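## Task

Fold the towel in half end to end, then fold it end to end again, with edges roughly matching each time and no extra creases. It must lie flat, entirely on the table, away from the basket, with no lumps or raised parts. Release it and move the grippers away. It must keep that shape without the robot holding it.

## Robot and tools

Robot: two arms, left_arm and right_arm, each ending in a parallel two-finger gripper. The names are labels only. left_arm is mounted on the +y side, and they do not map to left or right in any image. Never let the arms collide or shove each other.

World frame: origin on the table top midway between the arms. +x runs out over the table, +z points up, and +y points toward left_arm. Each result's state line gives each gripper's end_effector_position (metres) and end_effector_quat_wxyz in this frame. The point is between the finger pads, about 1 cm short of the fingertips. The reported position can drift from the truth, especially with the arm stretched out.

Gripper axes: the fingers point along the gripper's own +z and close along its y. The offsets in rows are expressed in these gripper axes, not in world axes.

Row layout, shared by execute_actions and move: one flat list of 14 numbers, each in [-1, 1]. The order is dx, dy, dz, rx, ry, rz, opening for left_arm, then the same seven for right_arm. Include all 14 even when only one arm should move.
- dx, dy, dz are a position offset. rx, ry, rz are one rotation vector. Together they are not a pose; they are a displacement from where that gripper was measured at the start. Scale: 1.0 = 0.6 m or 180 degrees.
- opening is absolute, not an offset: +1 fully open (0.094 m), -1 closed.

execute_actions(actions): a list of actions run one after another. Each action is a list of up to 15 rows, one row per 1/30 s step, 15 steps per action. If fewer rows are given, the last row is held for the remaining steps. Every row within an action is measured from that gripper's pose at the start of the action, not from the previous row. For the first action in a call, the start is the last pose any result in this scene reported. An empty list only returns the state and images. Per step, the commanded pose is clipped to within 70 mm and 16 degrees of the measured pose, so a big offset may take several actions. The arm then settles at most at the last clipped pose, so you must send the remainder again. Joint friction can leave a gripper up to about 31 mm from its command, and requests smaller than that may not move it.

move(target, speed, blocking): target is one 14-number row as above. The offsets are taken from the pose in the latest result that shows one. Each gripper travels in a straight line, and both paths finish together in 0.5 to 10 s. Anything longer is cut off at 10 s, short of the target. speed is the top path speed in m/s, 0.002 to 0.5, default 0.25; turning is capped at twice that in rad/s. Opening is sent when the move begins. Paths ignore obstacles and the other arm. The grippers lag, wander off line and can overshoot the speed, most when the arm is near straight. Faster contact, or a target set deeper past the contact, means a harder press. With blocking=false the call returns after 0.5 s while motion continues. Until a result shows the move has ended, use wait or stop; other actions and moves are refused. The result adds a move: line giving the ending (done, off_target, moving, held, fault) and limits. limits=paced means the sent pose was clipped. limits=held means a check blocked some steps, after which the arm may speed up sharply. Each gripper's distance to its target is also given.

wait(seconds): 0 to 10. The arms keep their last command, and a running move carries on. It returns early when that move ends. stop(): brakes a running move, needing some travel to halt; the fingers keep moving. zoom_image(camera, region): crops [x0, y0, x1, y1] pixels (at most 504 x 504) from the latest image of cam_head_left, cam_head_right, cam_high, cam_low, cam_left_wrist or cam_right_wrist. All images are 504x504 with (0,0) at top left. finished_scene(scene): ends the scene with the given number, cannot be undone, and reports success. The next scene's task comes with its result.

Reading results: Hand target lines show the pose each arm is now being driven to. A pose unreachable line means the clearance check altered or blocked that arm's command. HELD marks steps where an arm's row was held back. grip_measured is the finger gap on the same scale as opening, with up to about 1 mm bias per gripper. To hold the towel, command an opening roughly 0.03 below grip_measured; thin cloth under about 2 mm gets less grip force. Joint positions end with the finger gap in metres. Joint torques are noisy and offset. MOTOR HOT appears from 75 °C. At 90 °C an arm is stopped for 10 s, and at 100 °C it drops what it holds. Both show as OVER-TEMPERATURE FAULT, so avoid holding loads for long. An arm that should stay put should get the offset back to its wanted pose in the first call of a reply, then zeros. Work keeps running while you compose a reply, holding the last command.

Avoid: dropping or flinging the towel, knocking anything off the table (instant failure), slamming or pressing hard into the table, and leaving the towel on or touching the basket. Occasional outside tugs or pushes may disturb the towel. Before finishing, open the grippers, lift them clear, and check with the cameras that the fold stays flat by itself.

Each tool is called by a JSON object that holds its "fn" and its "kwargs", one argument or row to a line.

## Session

{"fn": "execute_actions", "kwargs": {
  "actions": []
}}

Scene clock: 0.00 s.
left_arm: end_effector_position=(+0.3386, +0.3713, +0.4063) grip_measured=+1.000 end_effector_quat_wxyz=(+0.706, -0.064, +0.702, +0.073) | right_arm: end_effector_position=(+0.3577, -0.2958, +0.4076) grip_measured=+1.000 end_effector_quat_wxyz=(+0.711, +0.018, +0.702, -0.017)
Joint positions: left_arm=[0.017 1.057 1.062 0.002 0.015 0.012 0.094] | right_arm=[-0.013  1.041  1.054 -0.001 -0.006  0.001  0.094]
Joint velocities: left_arm=[-0.022 -0.002  0.012 -0.081 -0.051 -0.022  0.   ] | right_arm=[-0.012 -0.007 -0.017 -0.066 -0.051 -0.037  0.   ]
Joint torques (N m, as the arm reports them, + toward a larger angle): no reading
Hand target (left_arm): +0.339, +0.371, +0.406; +0.706, -0.064, +0.702, +0.073
Hand target (right_arm): +0.358, -0.296, +0.408; +0.711, +0.018, +0.702, -0.017

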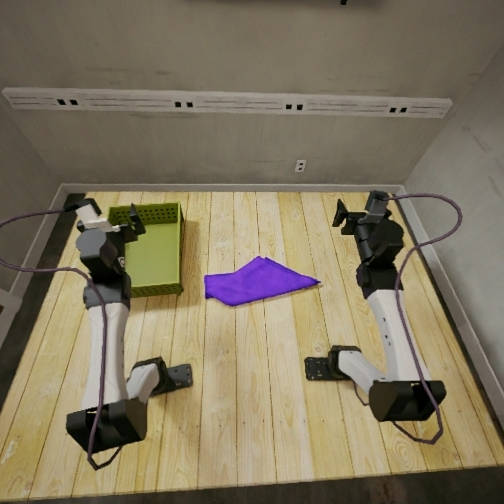

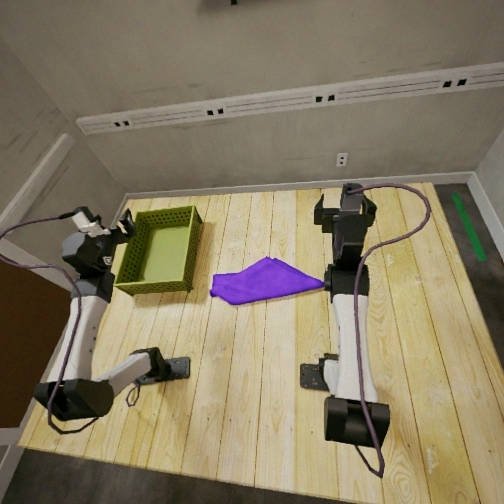

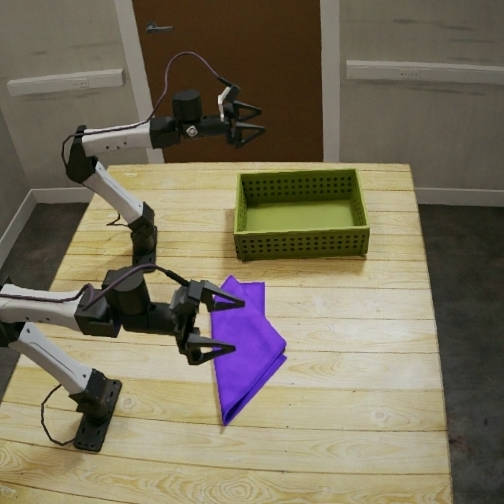

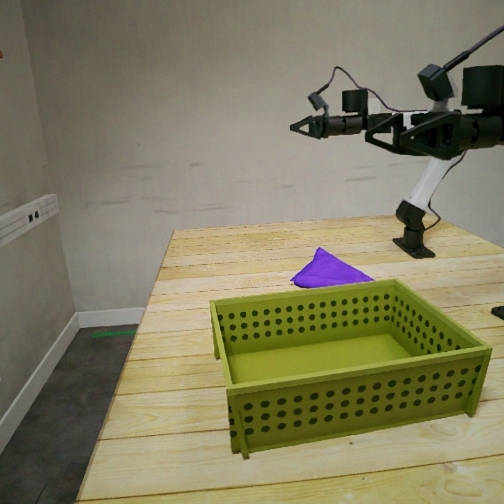

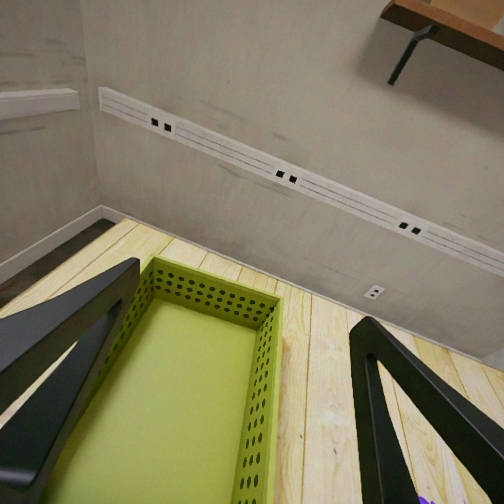

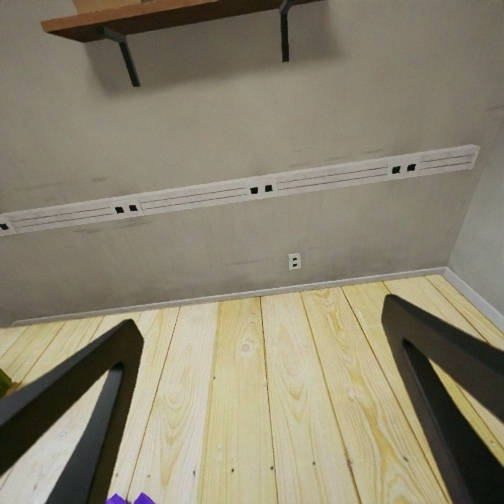

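{"fn": "zoom_image", "kwargs": {
  "camera": "cam_head_left",
  "region": [180,220,340,340]
}}

{"fn": "zoom_image", "kwargs": {
  "camera": "cam_high",
  "region": [150,240,370,440]
}}

Region (180, 220, 340, 340) of cam_head_left's 504x504 image, scaled by 3.150, with more detail than that image has; it fills the top 378 rows of this view, and the rest is white.

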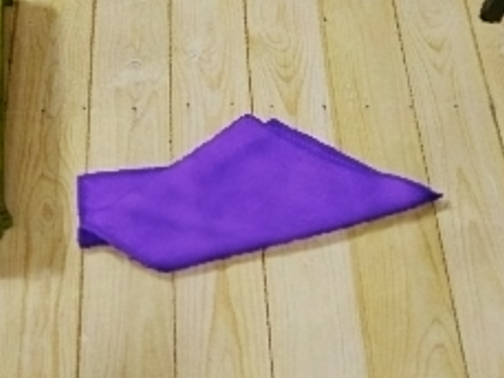

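Region (150, 240, 370, 440) of cam_high's 504x504 image, scaled by 2.291, with more detail than that image has; it fills the top 458 rows of this view, and the rest is white.

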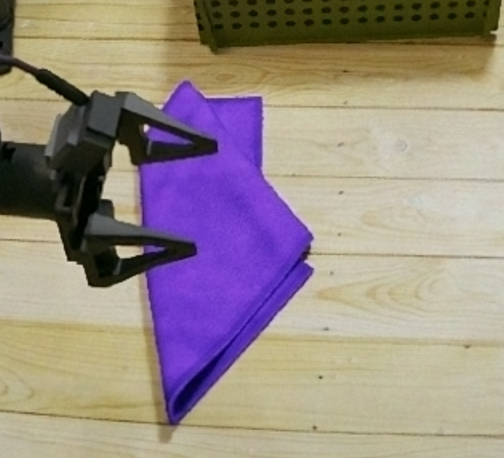

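{"fn": "move", "kwargs": {
  "target": [0.52,-0.35,-0.337,-0.0305,0.271,-0.425,-0.15, 0,-0.2,-0.15,0,0,0,0]
}}

Scene clock: 18.00 s.
left_arm: end_effector_position=(+0.1875, +0.1187, +0.1082) grip_measured=-0.148 end_effector_quat_wxyz=(+0.262, -0.528, +0.709, -0.387) | right_arm: end_effector_position=(+0.2654, -0.4089, +0.4125) grip_measured=+0.002 end_effector_quat_wxyz=(+0.712, +0.011, +0.701, -0.021)
Joint positions: left_arm=[-1.165  0.906  0.392 -0.19  -0.514 -2.01   0.04 ] | right_arm=[-0.798  0.906  1.017 -0.088 -0.795  0.001  0.047]
Joint velocities: left_arm=[-0.022 -0.012 -0.002  0.007 -0.007 -0.066 -0.   ] | right_arm=[ 0.012 -0.007 -0.017  0.022  0.081  0.007  0.   ]
Joint torques (N m, as the arm reports them, + toward a larger angle): left_arm=[-1.46 -0.34  6.38  2.03 -0.27 -0.02] | right_arm=[-0.77 -3.52  5.66  1.79 -0.22  0.  ]
Hand target (left_arm): +0.182, +0.121, +0.094; +0.261, -0.526, +0.719, -0.371
Hand target (right_arm): +0.262, -0.409, +0.407; +0.710, +0.015, +0.704, -0.020
Off the commanded pose (left_arm): 0.022 m, 3 deg.
Off the commanded pose (right_arm): 0.007 m, 1 deg.
move: off_target (left_arm)
camera_calibration (this result's frames):
cam_left_wrist: T_world_to_cam=[[0.651158, 0.142223, 0.745497, -0.222188], [-0.576708, -0.545819, 0.607857, 0.12983], [0.493357, -0.825745, -0.273393, 0.129136], [0, 0, 0, 1]] pos_world=[0.155843, 0.209097, 0.122028]
cam_right_wrist: T_world_to_cam=[[-0.0354662, -0.992395, -0.117872, -0.349268], [-0.520693, 0.119022, -0.845407, 0.56453], [0.853007, 0.0313919, -0.520954, 0.0870654], [0, 0, 0, 1]] pos_world=[0.207292, -0.416537, 0.481446]

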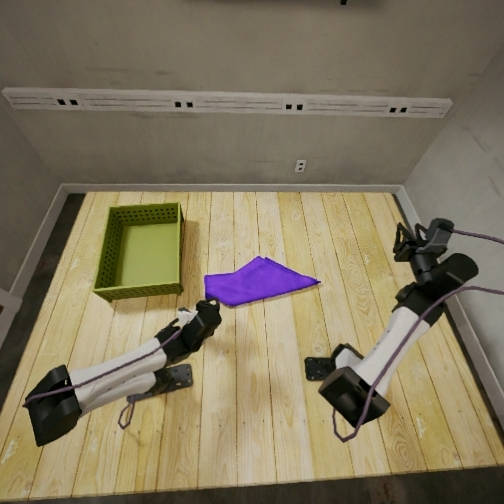

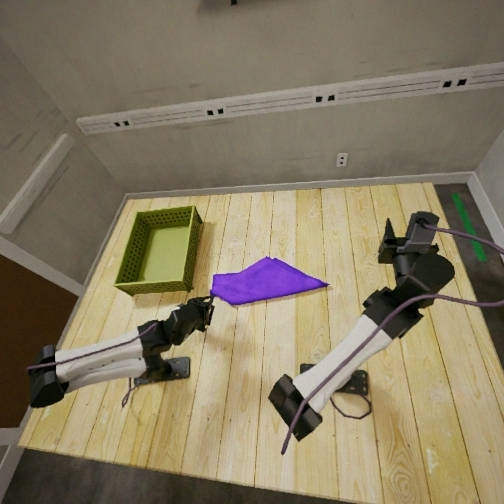

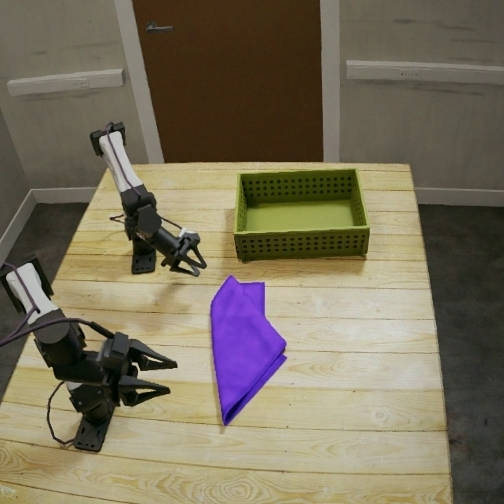

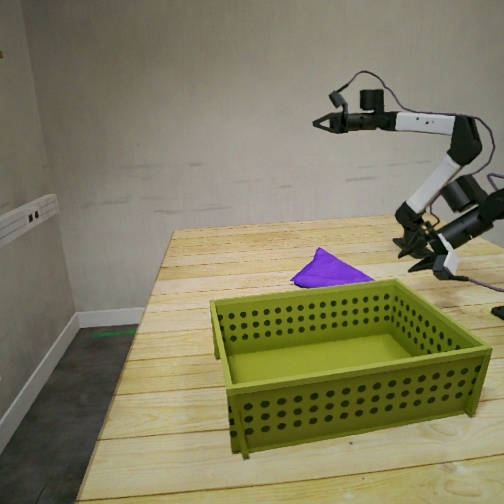

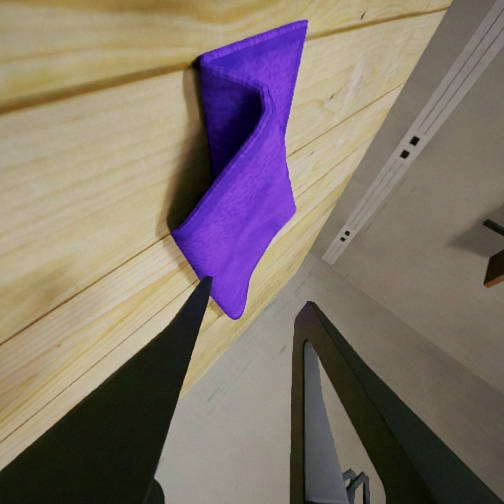

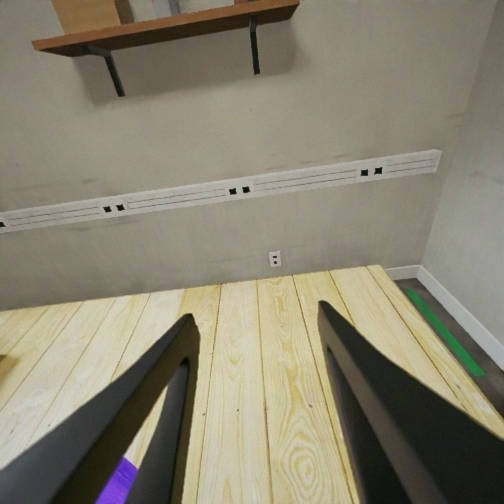

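{"fn": "move", "kwargs": {
  "target": [-0.014,0.118,0.066,0,0,0,-0.15, 0,0,0,0,0,0,0],
  "speed": 0.08
}}

Scene clock: 21.23 s.
left_arm: end_effector_position=(+0.1885, +0.1172, +0.0401) grip_measured=-0.148 end_effector_quat_wxyz=(+0.261, -0.528, +0.699, -0.405) | right_arm: end_effector_position=(+0.2654, -0.4088, +0.4125) grip_measured=+0.002 end_effector_quat_wxyz=(+0.712, +0.010, +0.701, -0.021)
Joint positions: left_arm=[-1.165  1.177  0.145  0.37  -0.514 -2.011  0.04 ] | right_arm=[-0.798  0.906  1.017 -0.088 -0.796  0.001  0.047]
Joint velocities: left_arm=[ 0.022 -0.022  0.007  0.037 -0.051  0.022 -0.001] | right_arm=[-0.002 -0.012 -0.002  0.007 -0.007 -0.066  0.001]
Joint torques (N m, as the arm reports them, + toward a larger angle): left_arm=[-0.47 -1.2   4.62  2.06 -0.2   0.1 ] | right_arm=[ 0.15 -2.04  7.04  1.83 -0.14  0.  ]
Hand target (left_arm): +0.183, +0.126, +0.027; +0.262, -0.528, +0.710, -0.386
Hand target (right_arm): +0.265, -0.409, +0.412; +0.712, +0.011, +0.701, -0.021
Off the commanded pose (left_arm): 0.017 m, 2 deg.
Off the commanded pose (right_arm): 0.000 m, 0 deg.
move: off_target (left_arm)
camera_calibration (this result's frames):
cam_left_wrist: T_world_to_cam=[[0.633737, 0.169085, 0.754843, -0.172102], [-0.59047, -0.524652, 0.613258, 0.170898], [0.499723, -0.834356, -0.232652, 0.106975], [0, 0, 0, 1]] pos_world=[0.15652, 0.208017, 0.0499933]
cam_right_wrist: T_world_to_cam=[[-0.0347108, -0.992423, -0.11786, -0.349355], [-0.520794, 0.118615, -0.845402, 0.564374], [0.852976, 0.0320364, -0.520966, 0.0873315], [0, 0, 0, 1]] pos_world=[0.207305, -0.416449, 0.481444]

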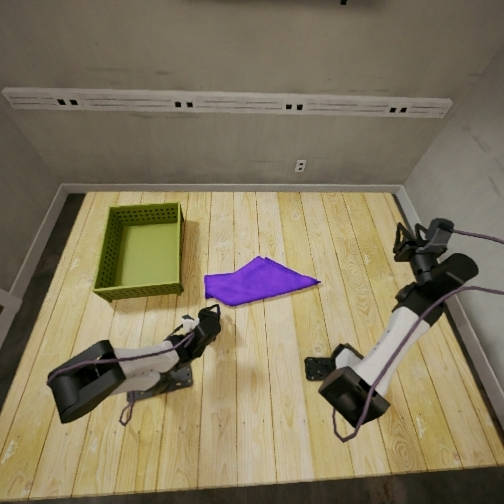

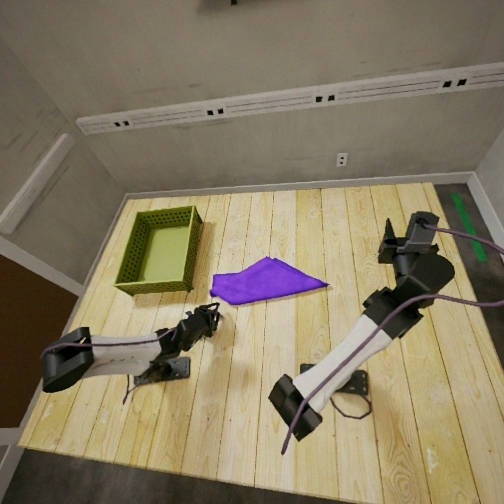

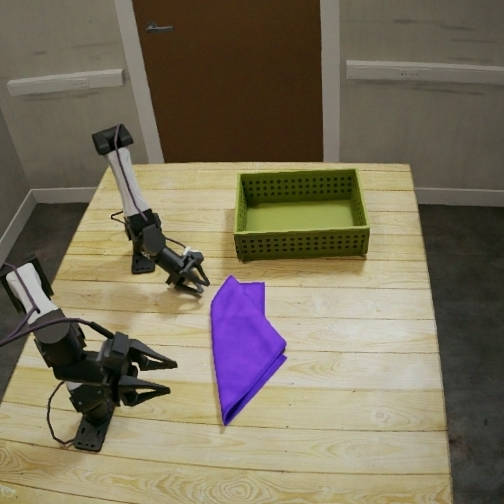

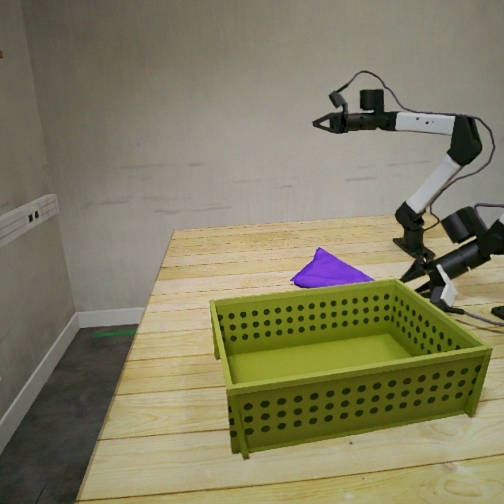

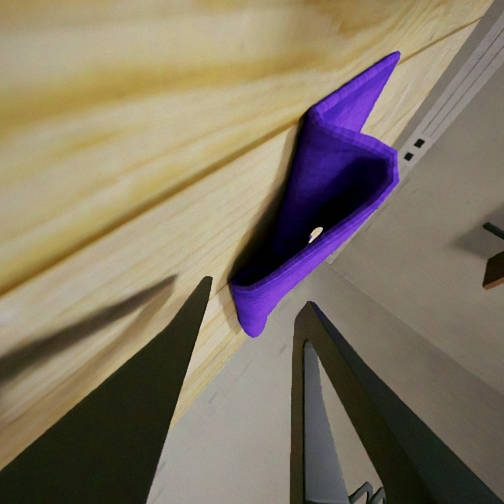

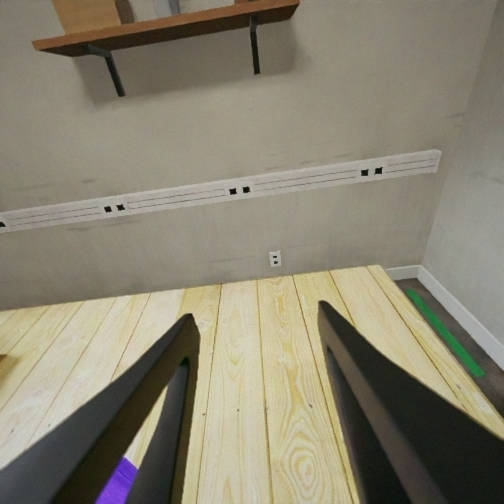

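{"fn": "move", "kwargs": {
  "target": [-0.03,0.03,0.085,0,0,0,-0.15, 0,0,0,0,0,0,0],
  "speed": 0.05
}}

Scene clock: 28.13 s.
left_arm: end_effector_position=(+0.2378, +0.1102, +0.0275) grip_measured=-0.149 end_effector_quat_wxyz=(+0.281, -0.519, +0.668, -0.453) | right_arm: end_effector_position=(+0.2654, -0.4088, +0.4125) grip_measured=+0.002 end_effector_quat_wxyz=(+0.712, +0.010, +0.701, -0.021)
Joint positions: left_arm=[-0.992  1.648  0.145  1.015 -0.399 -1.878  0.04 ] | right_arm=[-0.798  0.906  1.017 -0.088 -0.796  0.001  0.047]
Joint velocities: left_arm=[-0.022  0.017 -0.017  0.037 -0.051  0.051 -0.001] | right_arm=[-0.007  0.002 -0.002 -0.066 -0.007  0.007  0.   ]
Joint torques (N m, as the arm reports them, + toward a larger angle): left_arm=[ 0.95 -2.4   2.37  1.57  0.29 -0.02] | right_arm=[ 0.16 -2.03  7.06  1.85 -0.15  0.  ]
Hand target (left_arm): +0.224, +0.124, -0.003; +0.261, -0.528, +0.698, -0.406
Hand target (right_arm): +0.265, -0.409, +0.412; +0.712, +0.010, +0.701, -0.021
Off the commanded pose (left_arm): 0.035 m, 7 deg.
Off the commanded pose (right_arm): 0.000 m, 0 deg.
move: off_target (left_arm)
camera_calibration (this result's frames):
cam_left_wrist: T_world_to_cam=[[0.55129, 0.226937, 0.802857, -0.180712], [-0.646202, -0.492543, 0.582945, 0.214608], [0.527733, -0.840179, -0.124887, 0.0646026], [0, 0, 0, 1]] pos_world=[0.204212, 0.200991, 0.0280497]
cam_right_wrist: T_world_to_cam=[[-0.0347108, -0.992423, -0.11786, -0.349355], [-0.520794, 0.118615, -0.845402, 0.564374], [0.852976, 0.0320364, -0.520966, 0.0873315], [0, 0, 0, 1]] pos_world=[0.207305, -0.416449, 0.481444]

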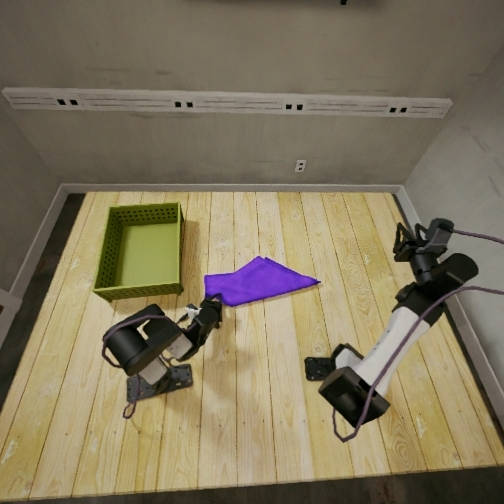

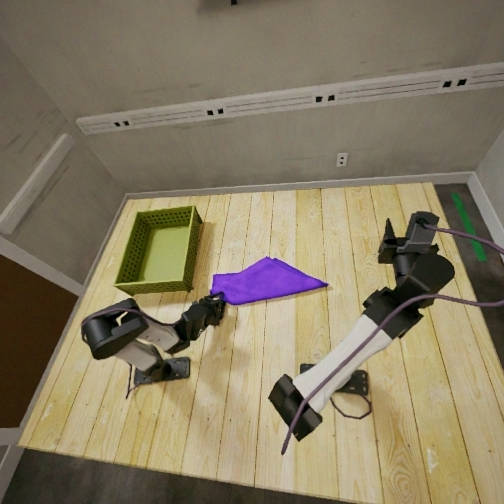

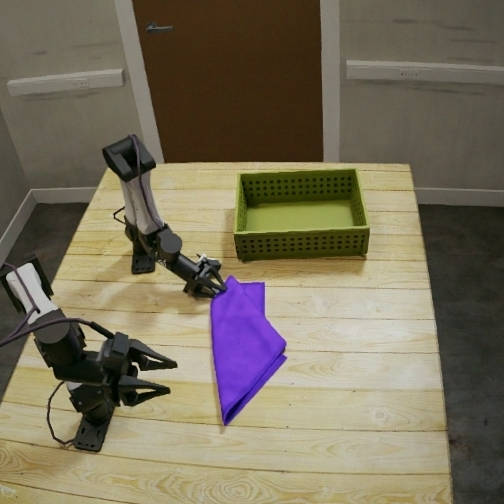

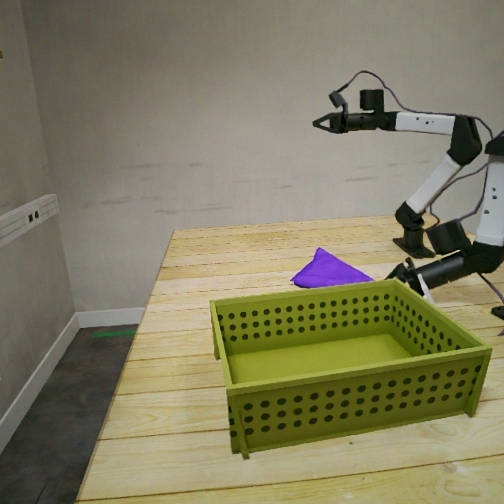

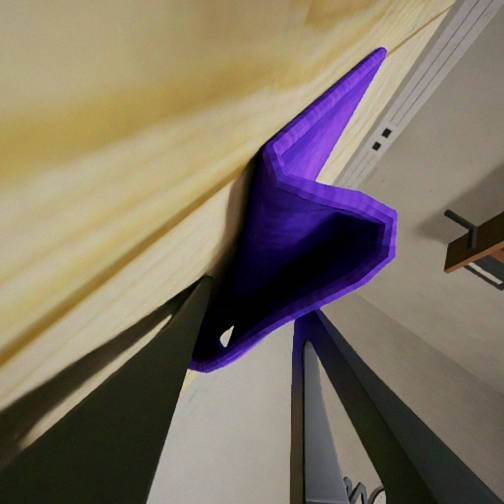

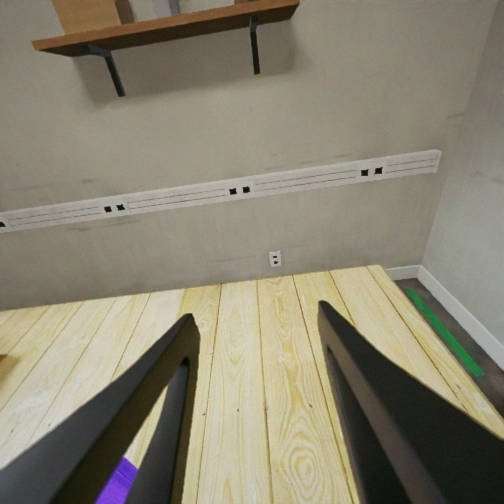

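{"fn": "move", "kwargs": {
  "target": [0,-0.012,0.01,0,0,0,-1, 0,0,0,0,0,0,0],
  "speed": 0.05
}}

{"fn": "move", "kwargs": {
  "target": [0.03,-0.3,-0.1,0,0,0,-1, 0,0,0,0,0,0,0],
  "speed": 0.1
}}

Scene clock: 30.43 s.
left_arm: end_effector_position=(+0.2389, +0.1106, +0.0279) grip_measured=-0.959 end_effector_quat_wxyz=(+0.282, -0.516, +0.670, -0.453) | right_arm: end_effector_position=(+0.2654, -0.4088, +0.4125) grip_measured=+0.002 end_effector_quat_wxyz=(+0.712, +0.010, +0.701, -0.021)
Joint positions: left_arm=[-0.984  1.649  0.145  1.021 -0.389 -1.867  0.002] | right_arm=[-0.798  0.906  1.017 -0.088 -0.796  0.001  0.047]
Joint velocities: left_arm=[ 0.002  0.007 -0.012  0.007 -0.022 -0.037 -0.001] | right_arm=[-0.002  0.002 -0.017 -0.11  -0.007 -0.022  0.   ]
Joint torques (N m, as the arm reports them, + toward a larger angle): left_arm=[ 0.75 -6.33  6.75  1.83  0.01  0.11] | right_arm=[ 0.12 -2.08  7.07  1.83 -0.15  0.01]
Hand target (left_arm): +0.246, +0.108, +0.032; +0.282, -0.518, +0.668, -0.453
Hand target (right_arm): +0.265, -0.409, +0.412; +0.712, +0.010, +0.701, -0.021
Off the commanded pose (left_arm): 0.008 m, 0 deg.
Off the commanded pose (right_arm): 0.000 m, 0 deg.
move: done
camera_calibration (this result's frames):
cam_left_wrist: T_world_to_cam=[[0.54991, 0.22182, 0.80523, -0.180929], [-0.650487, -0.490982, 0.579486, 0.216224], [0.523895, -0.842456, -0.125705, 0.0655703], [0, 0, 0, 1]] pos_world=[0.205794, 0.201536, 0.0286335]
cam_right_wrist: T_world_to_cam=[[-0.0347108, -0.992423, -0.11786, -0.349355], [-0.520794, 0.118615, -0.845402, 0.564374], [0.852976, 0.0320364, -0.520966, 0.0873315], [0, 0, 0, 1]] pos_world=[0.207305, -0.416449, 0.481444]

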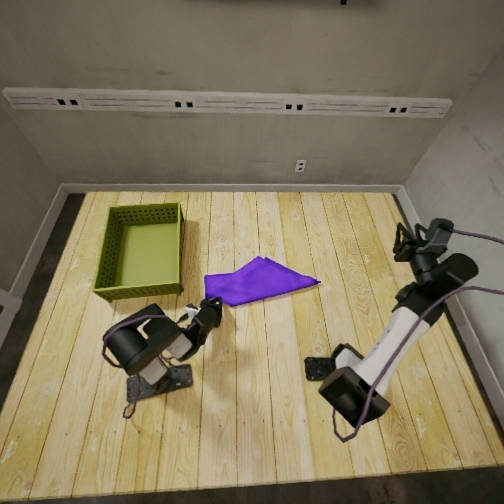

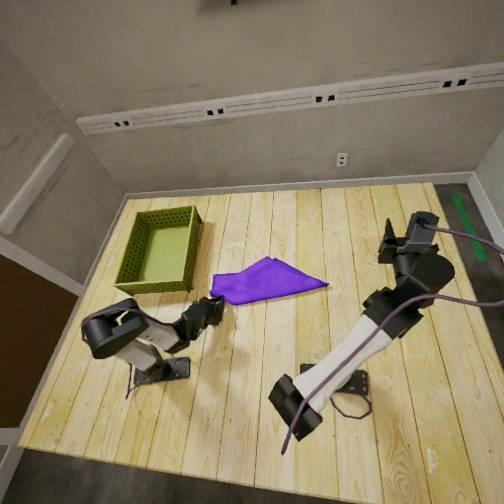

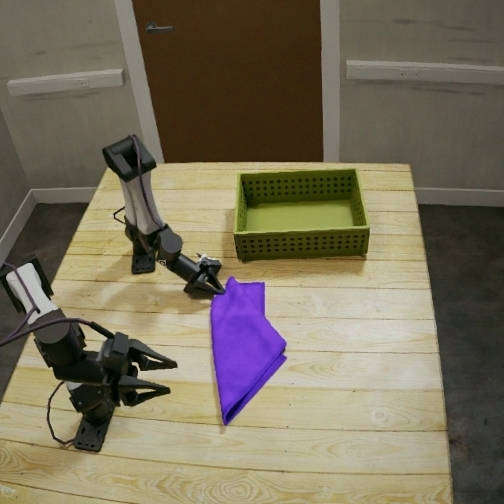

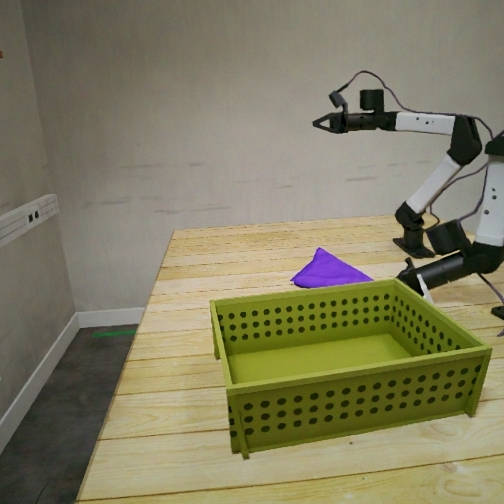

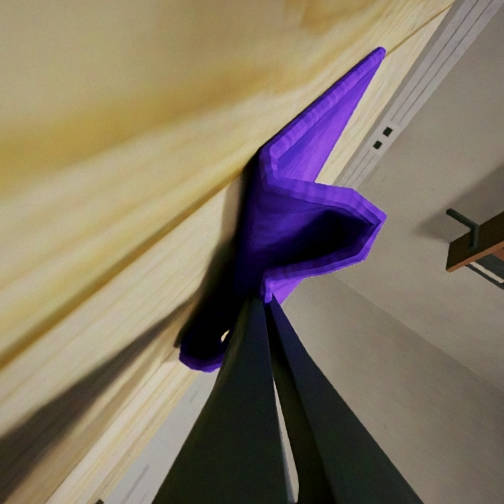

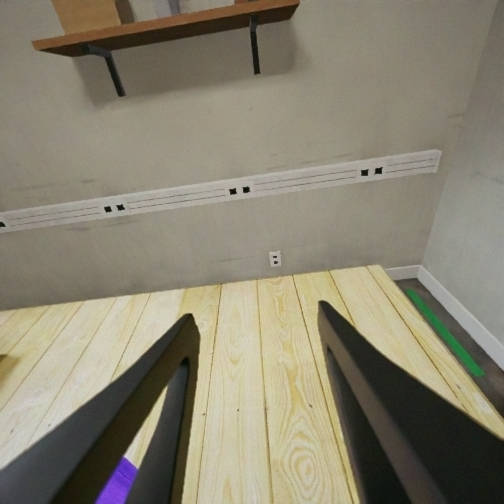

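Scene clock: 32.93 s.
left_arm: end_effector_position=(+0.2586, +0.1006, +0.2099) grip_measured=-0.959 end_effector_quat_wxyz=(+0.278, -0.516, +0.675, -0.448) | right_arm: end_effector_position=(+0.2654, -0.4088, +0.4125) grip_measured=+0.002 end_effector_quat_wxyz=(+0.712, +0.010, +0.701, -0.021)
Joint positions: left_arm=[-0.944  1.045  0.722 -0.168 -0.347 -1.847  0.002] | right_arm=[-0.798  0.906  1.017 -0.088 -0.796  0.001  0.047]
Joint velocities: left_arm=[ 0.002 -0.007  0.002 -0.007 -0.037 -0.037  0.   ] | right_arm=[ 0.017  0.002 -0.002 -0.022  0.037 -0.007  0.   ]
Joint torques (N m, as the arm reports them, + toward a larger angle): left_arm=[ 0.65 -4.49 10.47  2.21 -0.05  0.18] | right_arm=[ 0.2  -2.07  6.96  1.83 -0.15  0.  ]
Hand target (left_arm): +0.261, +0.104, +0.220; +0.282, -0.516, +0.670, -0.454
Hand target (right_arm): +0.265, -0.409, +0.412; +0.712, +0.010, +0.701, -0.021
Off the commanded pose (left_arm): 0.008 m, 1 deg.
Off the commanded pose (right_arm): 0.000 m, 0 deg.
move: done
camera_calibration (this result's frames):
cam_left_wrist: T_world_to_cam=[[0.56134, 0.212283, 0.799896, -0.336979], [-0.646141, -0.491513, 0.583881, 0.11666], [0.517107, -0.844601, -0.138741, 0.0743685], [0, 0, 0, 1]] pos_world=[0.226082, 0.191687, 0.21175]
cam_right_wrist: T_world_to_cam=[[-0.0347108, -0.992423, -0.11786, -0.349355], [-0.520794, 0.118615, -0.845402, 0.564374], [0.852976, 0.0320364, -0.520966, 0.0873315], [0, 0, 0, 1]] pos_world=[0.207305, -0.416449, 0.481444]

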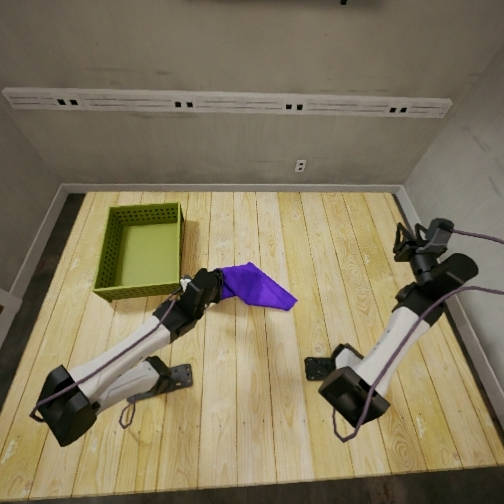

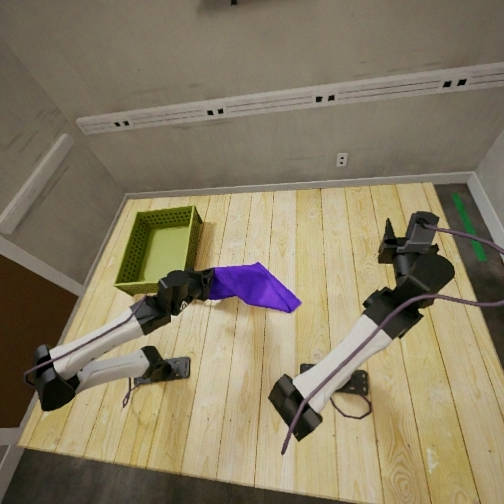

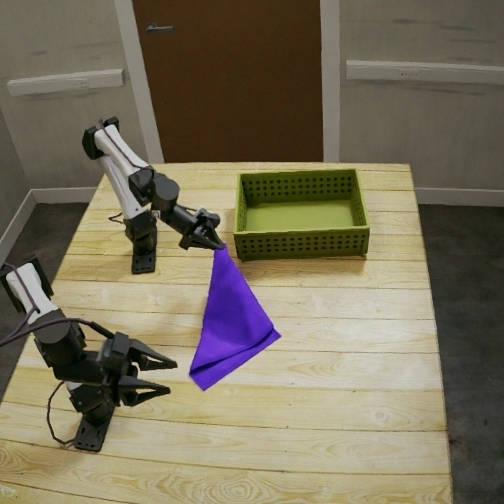

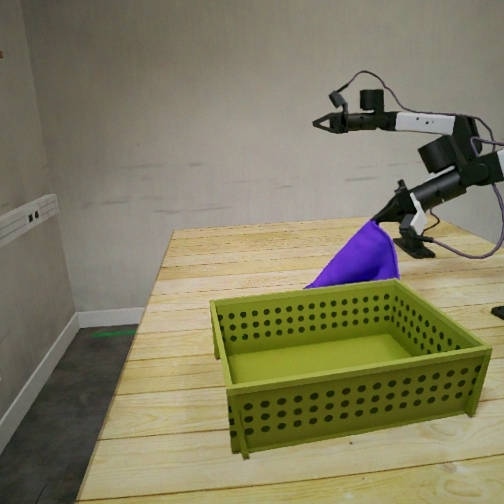

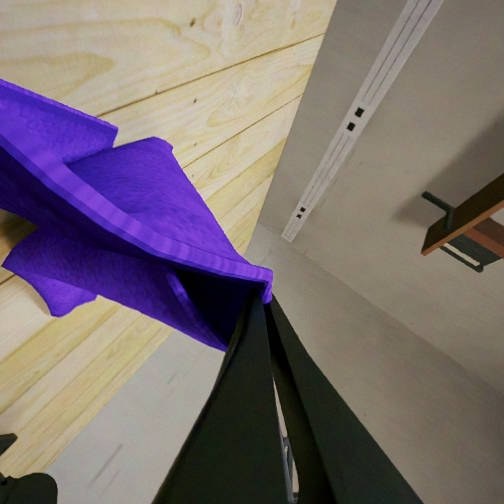

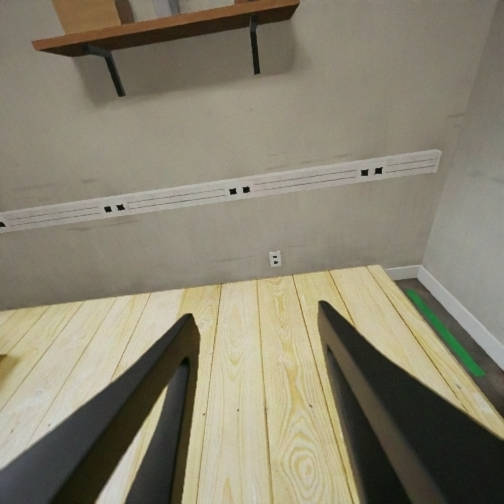

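{"fn": "move", "kwargs": {
  "target": [0.1,-0.2,-0.12,0,0,0,-1, 0,0,0,0,0,0,0],
  "speed": 0.12
}}

{"fn": "zoom_image", "kwargs": {
  "camera": "cam_high",
  "region": [130,200,390,440]
}}

{"fn": "zoom_image", "kwargs": {
  "camera": "cam_low",
  "region": [260,150,504,350]
}}

Scene clock: 37.70 s.
left_arm: end_effector_position=(+0.2342, +0.0628, +0.3491) grip_measured=-0.959 end_effector_quat_wxyz=(+0.278, -0.517, +0.676, -0.445) | right_arm: end_effector_position=(+0.2654, -0.4088, +0.4125) grip_measured=+0.002 end_effector_quat_wxyz=(+0.712, +0.010, +0.701, -0.021)
Joint positions: left_arm=[-1.15   1.202  1.391 -0.736 -0.528 -1.962  0.002] | right_arm=[-0.798  0.906  1.017 -0.088 -0.796  0.001  0.047]
Joint velocities: left_arm=[ 0.007 -0.012 -0.027 -0.051  0.007 -0.037  0.001] | right_arm=[-0.002  0.002 -0.007 -0.022 -0.037 -0.051  0.   ]
Joint torques (N m, as the arm reports them, + toward a larger angle): left_arm=[-1.43 -2.97  9.98  2.09 -0.26 -0.01] | right_arm=[ 0.17 -2.1   6.98  1.85 -0.15  0.  ]
Hand target (left_arm): +0.234, +0.058, +0.353; +0.278, -0.516, +0.675, -0.448
Hand target (right_arm): +0.265, -0.409, +0.412; +0.712, +0.010, +0.701, -0.021
Off the commanded pose (left_arm): 0.006 m, 0 deg.
Off the commanded pose (right_arm): 0.000 m, 0 deg.
move: done
camera_calibration (this result's frames):
cam_left_wrist: T_world_to_cam=[[0.564946, 0.20953, 0.798081, -0.426673], [-0.642257, -0.495559, 0.584746, 0.0000731529], [0.518018, -0.842923, -0.145392, 0.0764352], [0, 0, 0, 1]] pos_world=[0.201499, 0.153866, 0.35159]
cam_right_wrist: T_world_to_cam=[[-0.0347108, -0.992423, -0.11786, -0.349355], [-0.520794, 0.118615, -0.845402, 0.564374], [0.852976, 0.0320364, -0.520966, 0.0873315], [0, 0, 0, 1]] pos_world=[0.207305, -0.416449, 0.481444]

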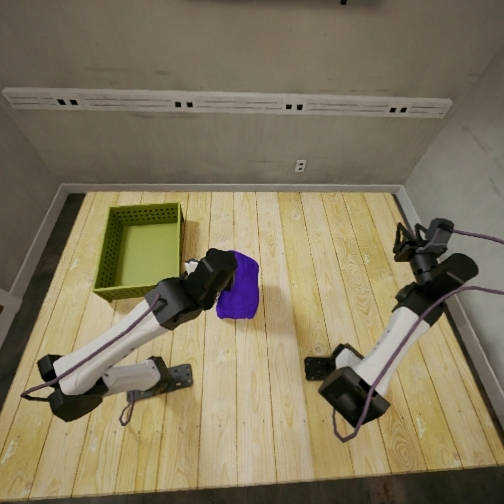

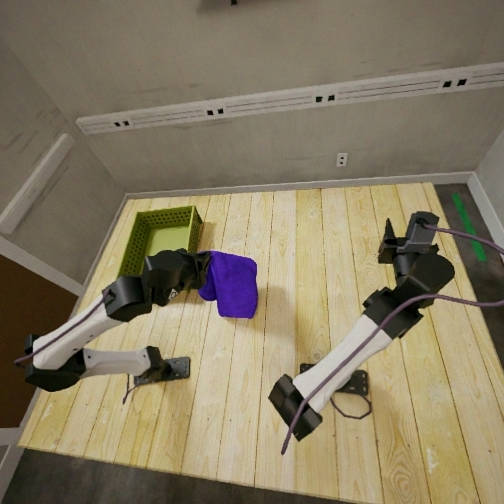

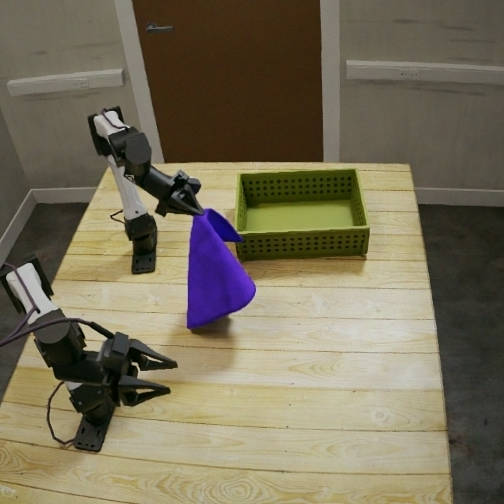

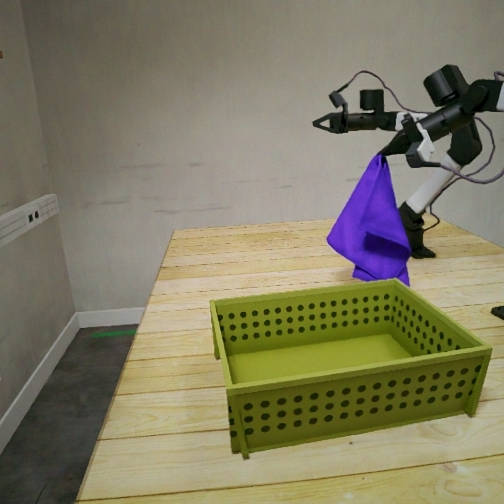

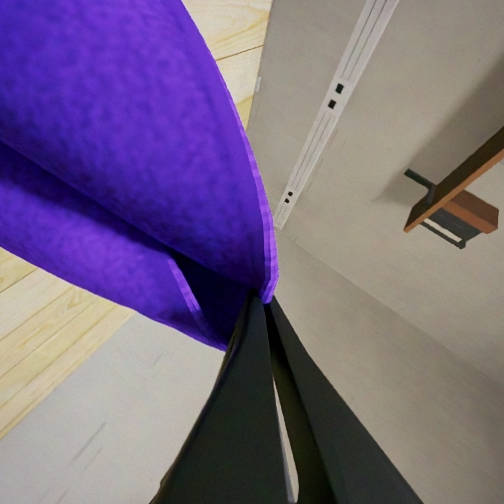

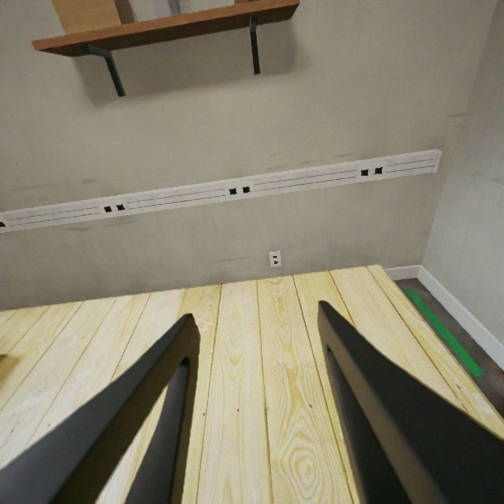

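Region (130, 200, 390, 440) of cam_high's 504x504 image, scaled by 1.938, with more detail than that image has; it fills the top 465 rows of this view, and the rest is white.

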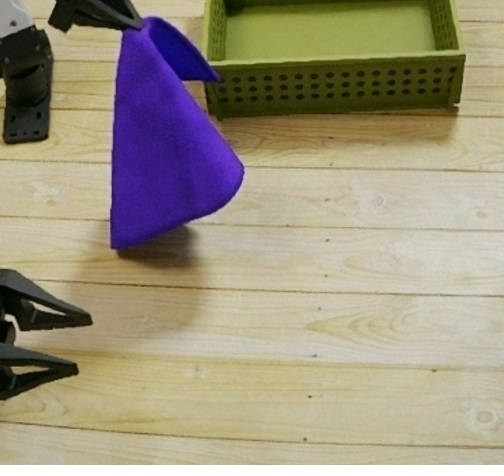

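Region (260, 150, 504, 350) of cam_low's 504x504 image, scaled by 2.066, with more detail than that image has; it fills the top 413 rows of this view, and the rest is white.

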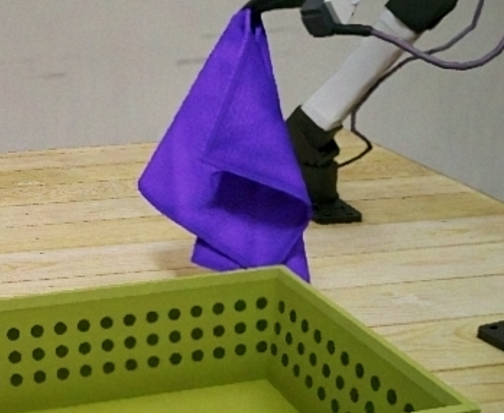

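{"fn": "move", "kwargs": {
  "target": [0.408,0.367,0.35,0,0,0,-1, 0,-0.1,0,0,0,0,0],
  "speed": 0.1
}}

{"fn": "zoom_image", "kwargs": {
  "camera": "cam_high",
  "region": [130,220,390,480]
}}

Scene clock: 48.80 s.
left_arm: end_effector_position=(+0.2425, -0.2134, +0.0771) grip_measured=-0.959 end_effector_quat_wxyz=(+0.291, -0.479, +0.690, -0.458) | right_arm: end_effector_position=(+0.2623, -0.4625, +0.4055) grip_measured=+0.002 end_effector_quat_wxyz=(+0.708, +0.014, +0.706, -0.015)
Joint positions: left_arm=[-1.475  2.26   1.494  0.148 -0.782 -2.077  0.002] | right_arm=[-0.983  1.061  1.064  0.001 -0.984  0.001  0.047]
Joint velocities: left_arm=[-0.017  0.007 -0.012  0.022 -0.051 -0.066  0.   ] | right_arm=[ 0.002 -0.002 -0.007  0.022 -0.037 -0.066 -0.001]
Joint torques (N m, as the arm reports them, + toward a larger angle): left_arm=[ -1.4  -13.2    9.47   2.    -0.33   0.03] | right_arm=[-0.73 -1.64  8.89  1.9  -0.22  0.03]
Hand target (left_arm): +0.239, -0.220, +0.076; +0.289, -0.478, +0.688, -0.463
Hand target (right_arm): +0.263, -0.468, +0.413; +0.712, +0.010, +0.702, -0.022
Off the commanded pose (left_arm): 0.010 m, 5 deg.
Off the commanded pose (right_arm): 0.010 m, 1 deg.
joint sent to its limit (left arm) — the command would take joint 6 (wrist roll) past its lower limit, so that joint was sent only as far as its limit.
move: off_target (left_arm)
camera_calibration (this result's frames):
cam_left_wrist: T_world_to_cam=[[0.530183, 0.15227, 0.834098, -0.1629], [-0.703709, -0.46973, 0.533055, 0.0520003], [0.472969, -0.869579, -0.141889, -0.195246], [0, 0, 0, 1]] pos_world=[0.215305, -0.120551, 0.0804524]
cam_right_wrist: T_world_to_cam=[[-0.032922, -0.990912, -0.130418, -0.398295], [-0.532098, 0.127836, -0.836976, 0.567078], [0.846042, 0.0418403, -0.531471, 0.0986557], [0, 0, 0, 1]] pos_world=[0.205162, -0.471296, 0.475119]

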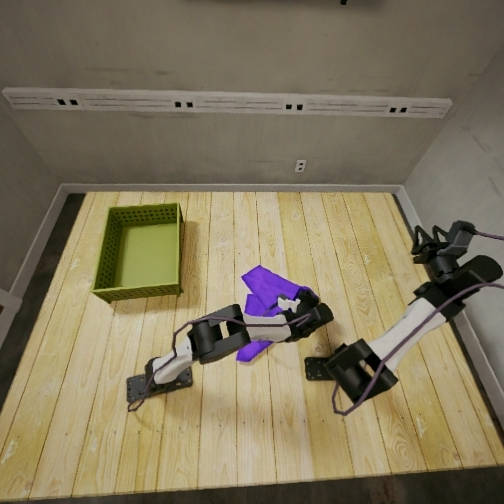

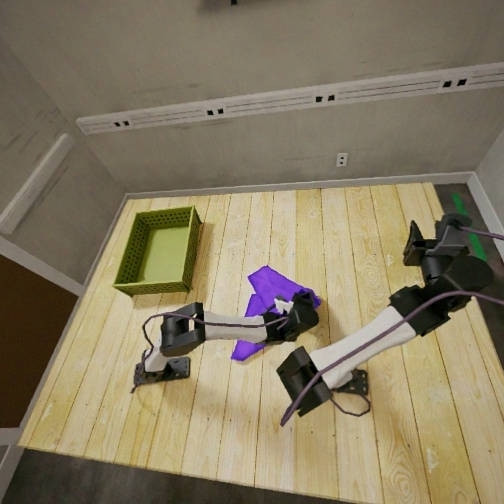

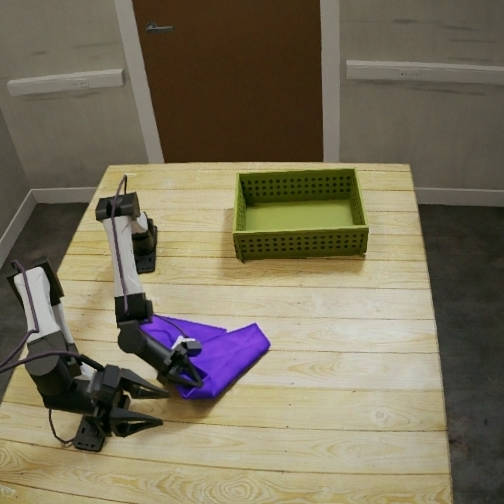

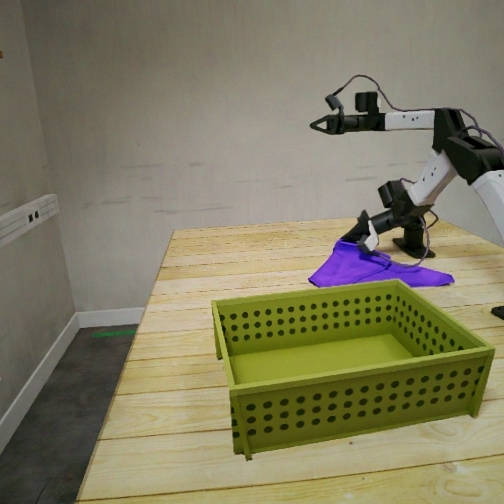

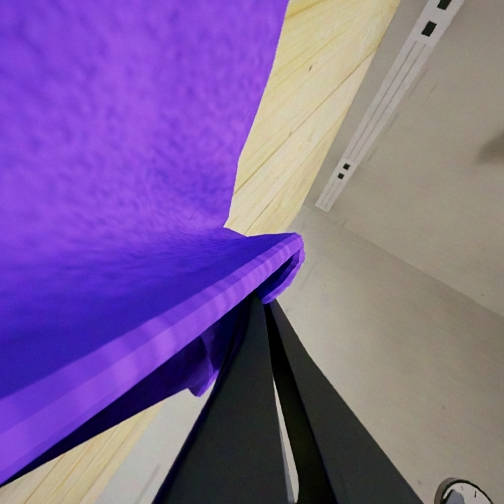

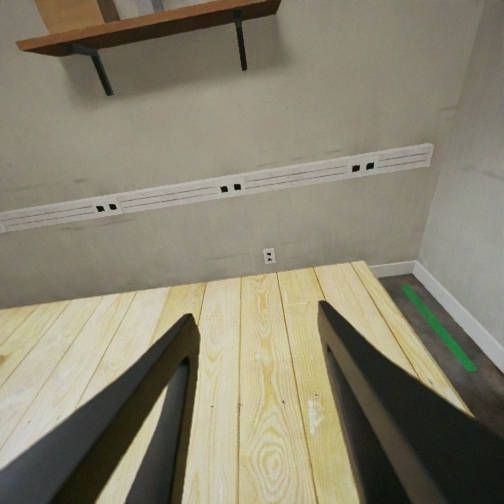

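Region (130, 220, 390, 480) of cam_high's 504x504 image, scaled by 1.938, with more detail than that image has.

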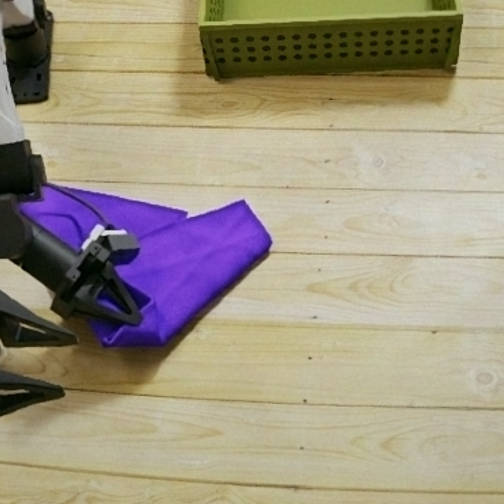

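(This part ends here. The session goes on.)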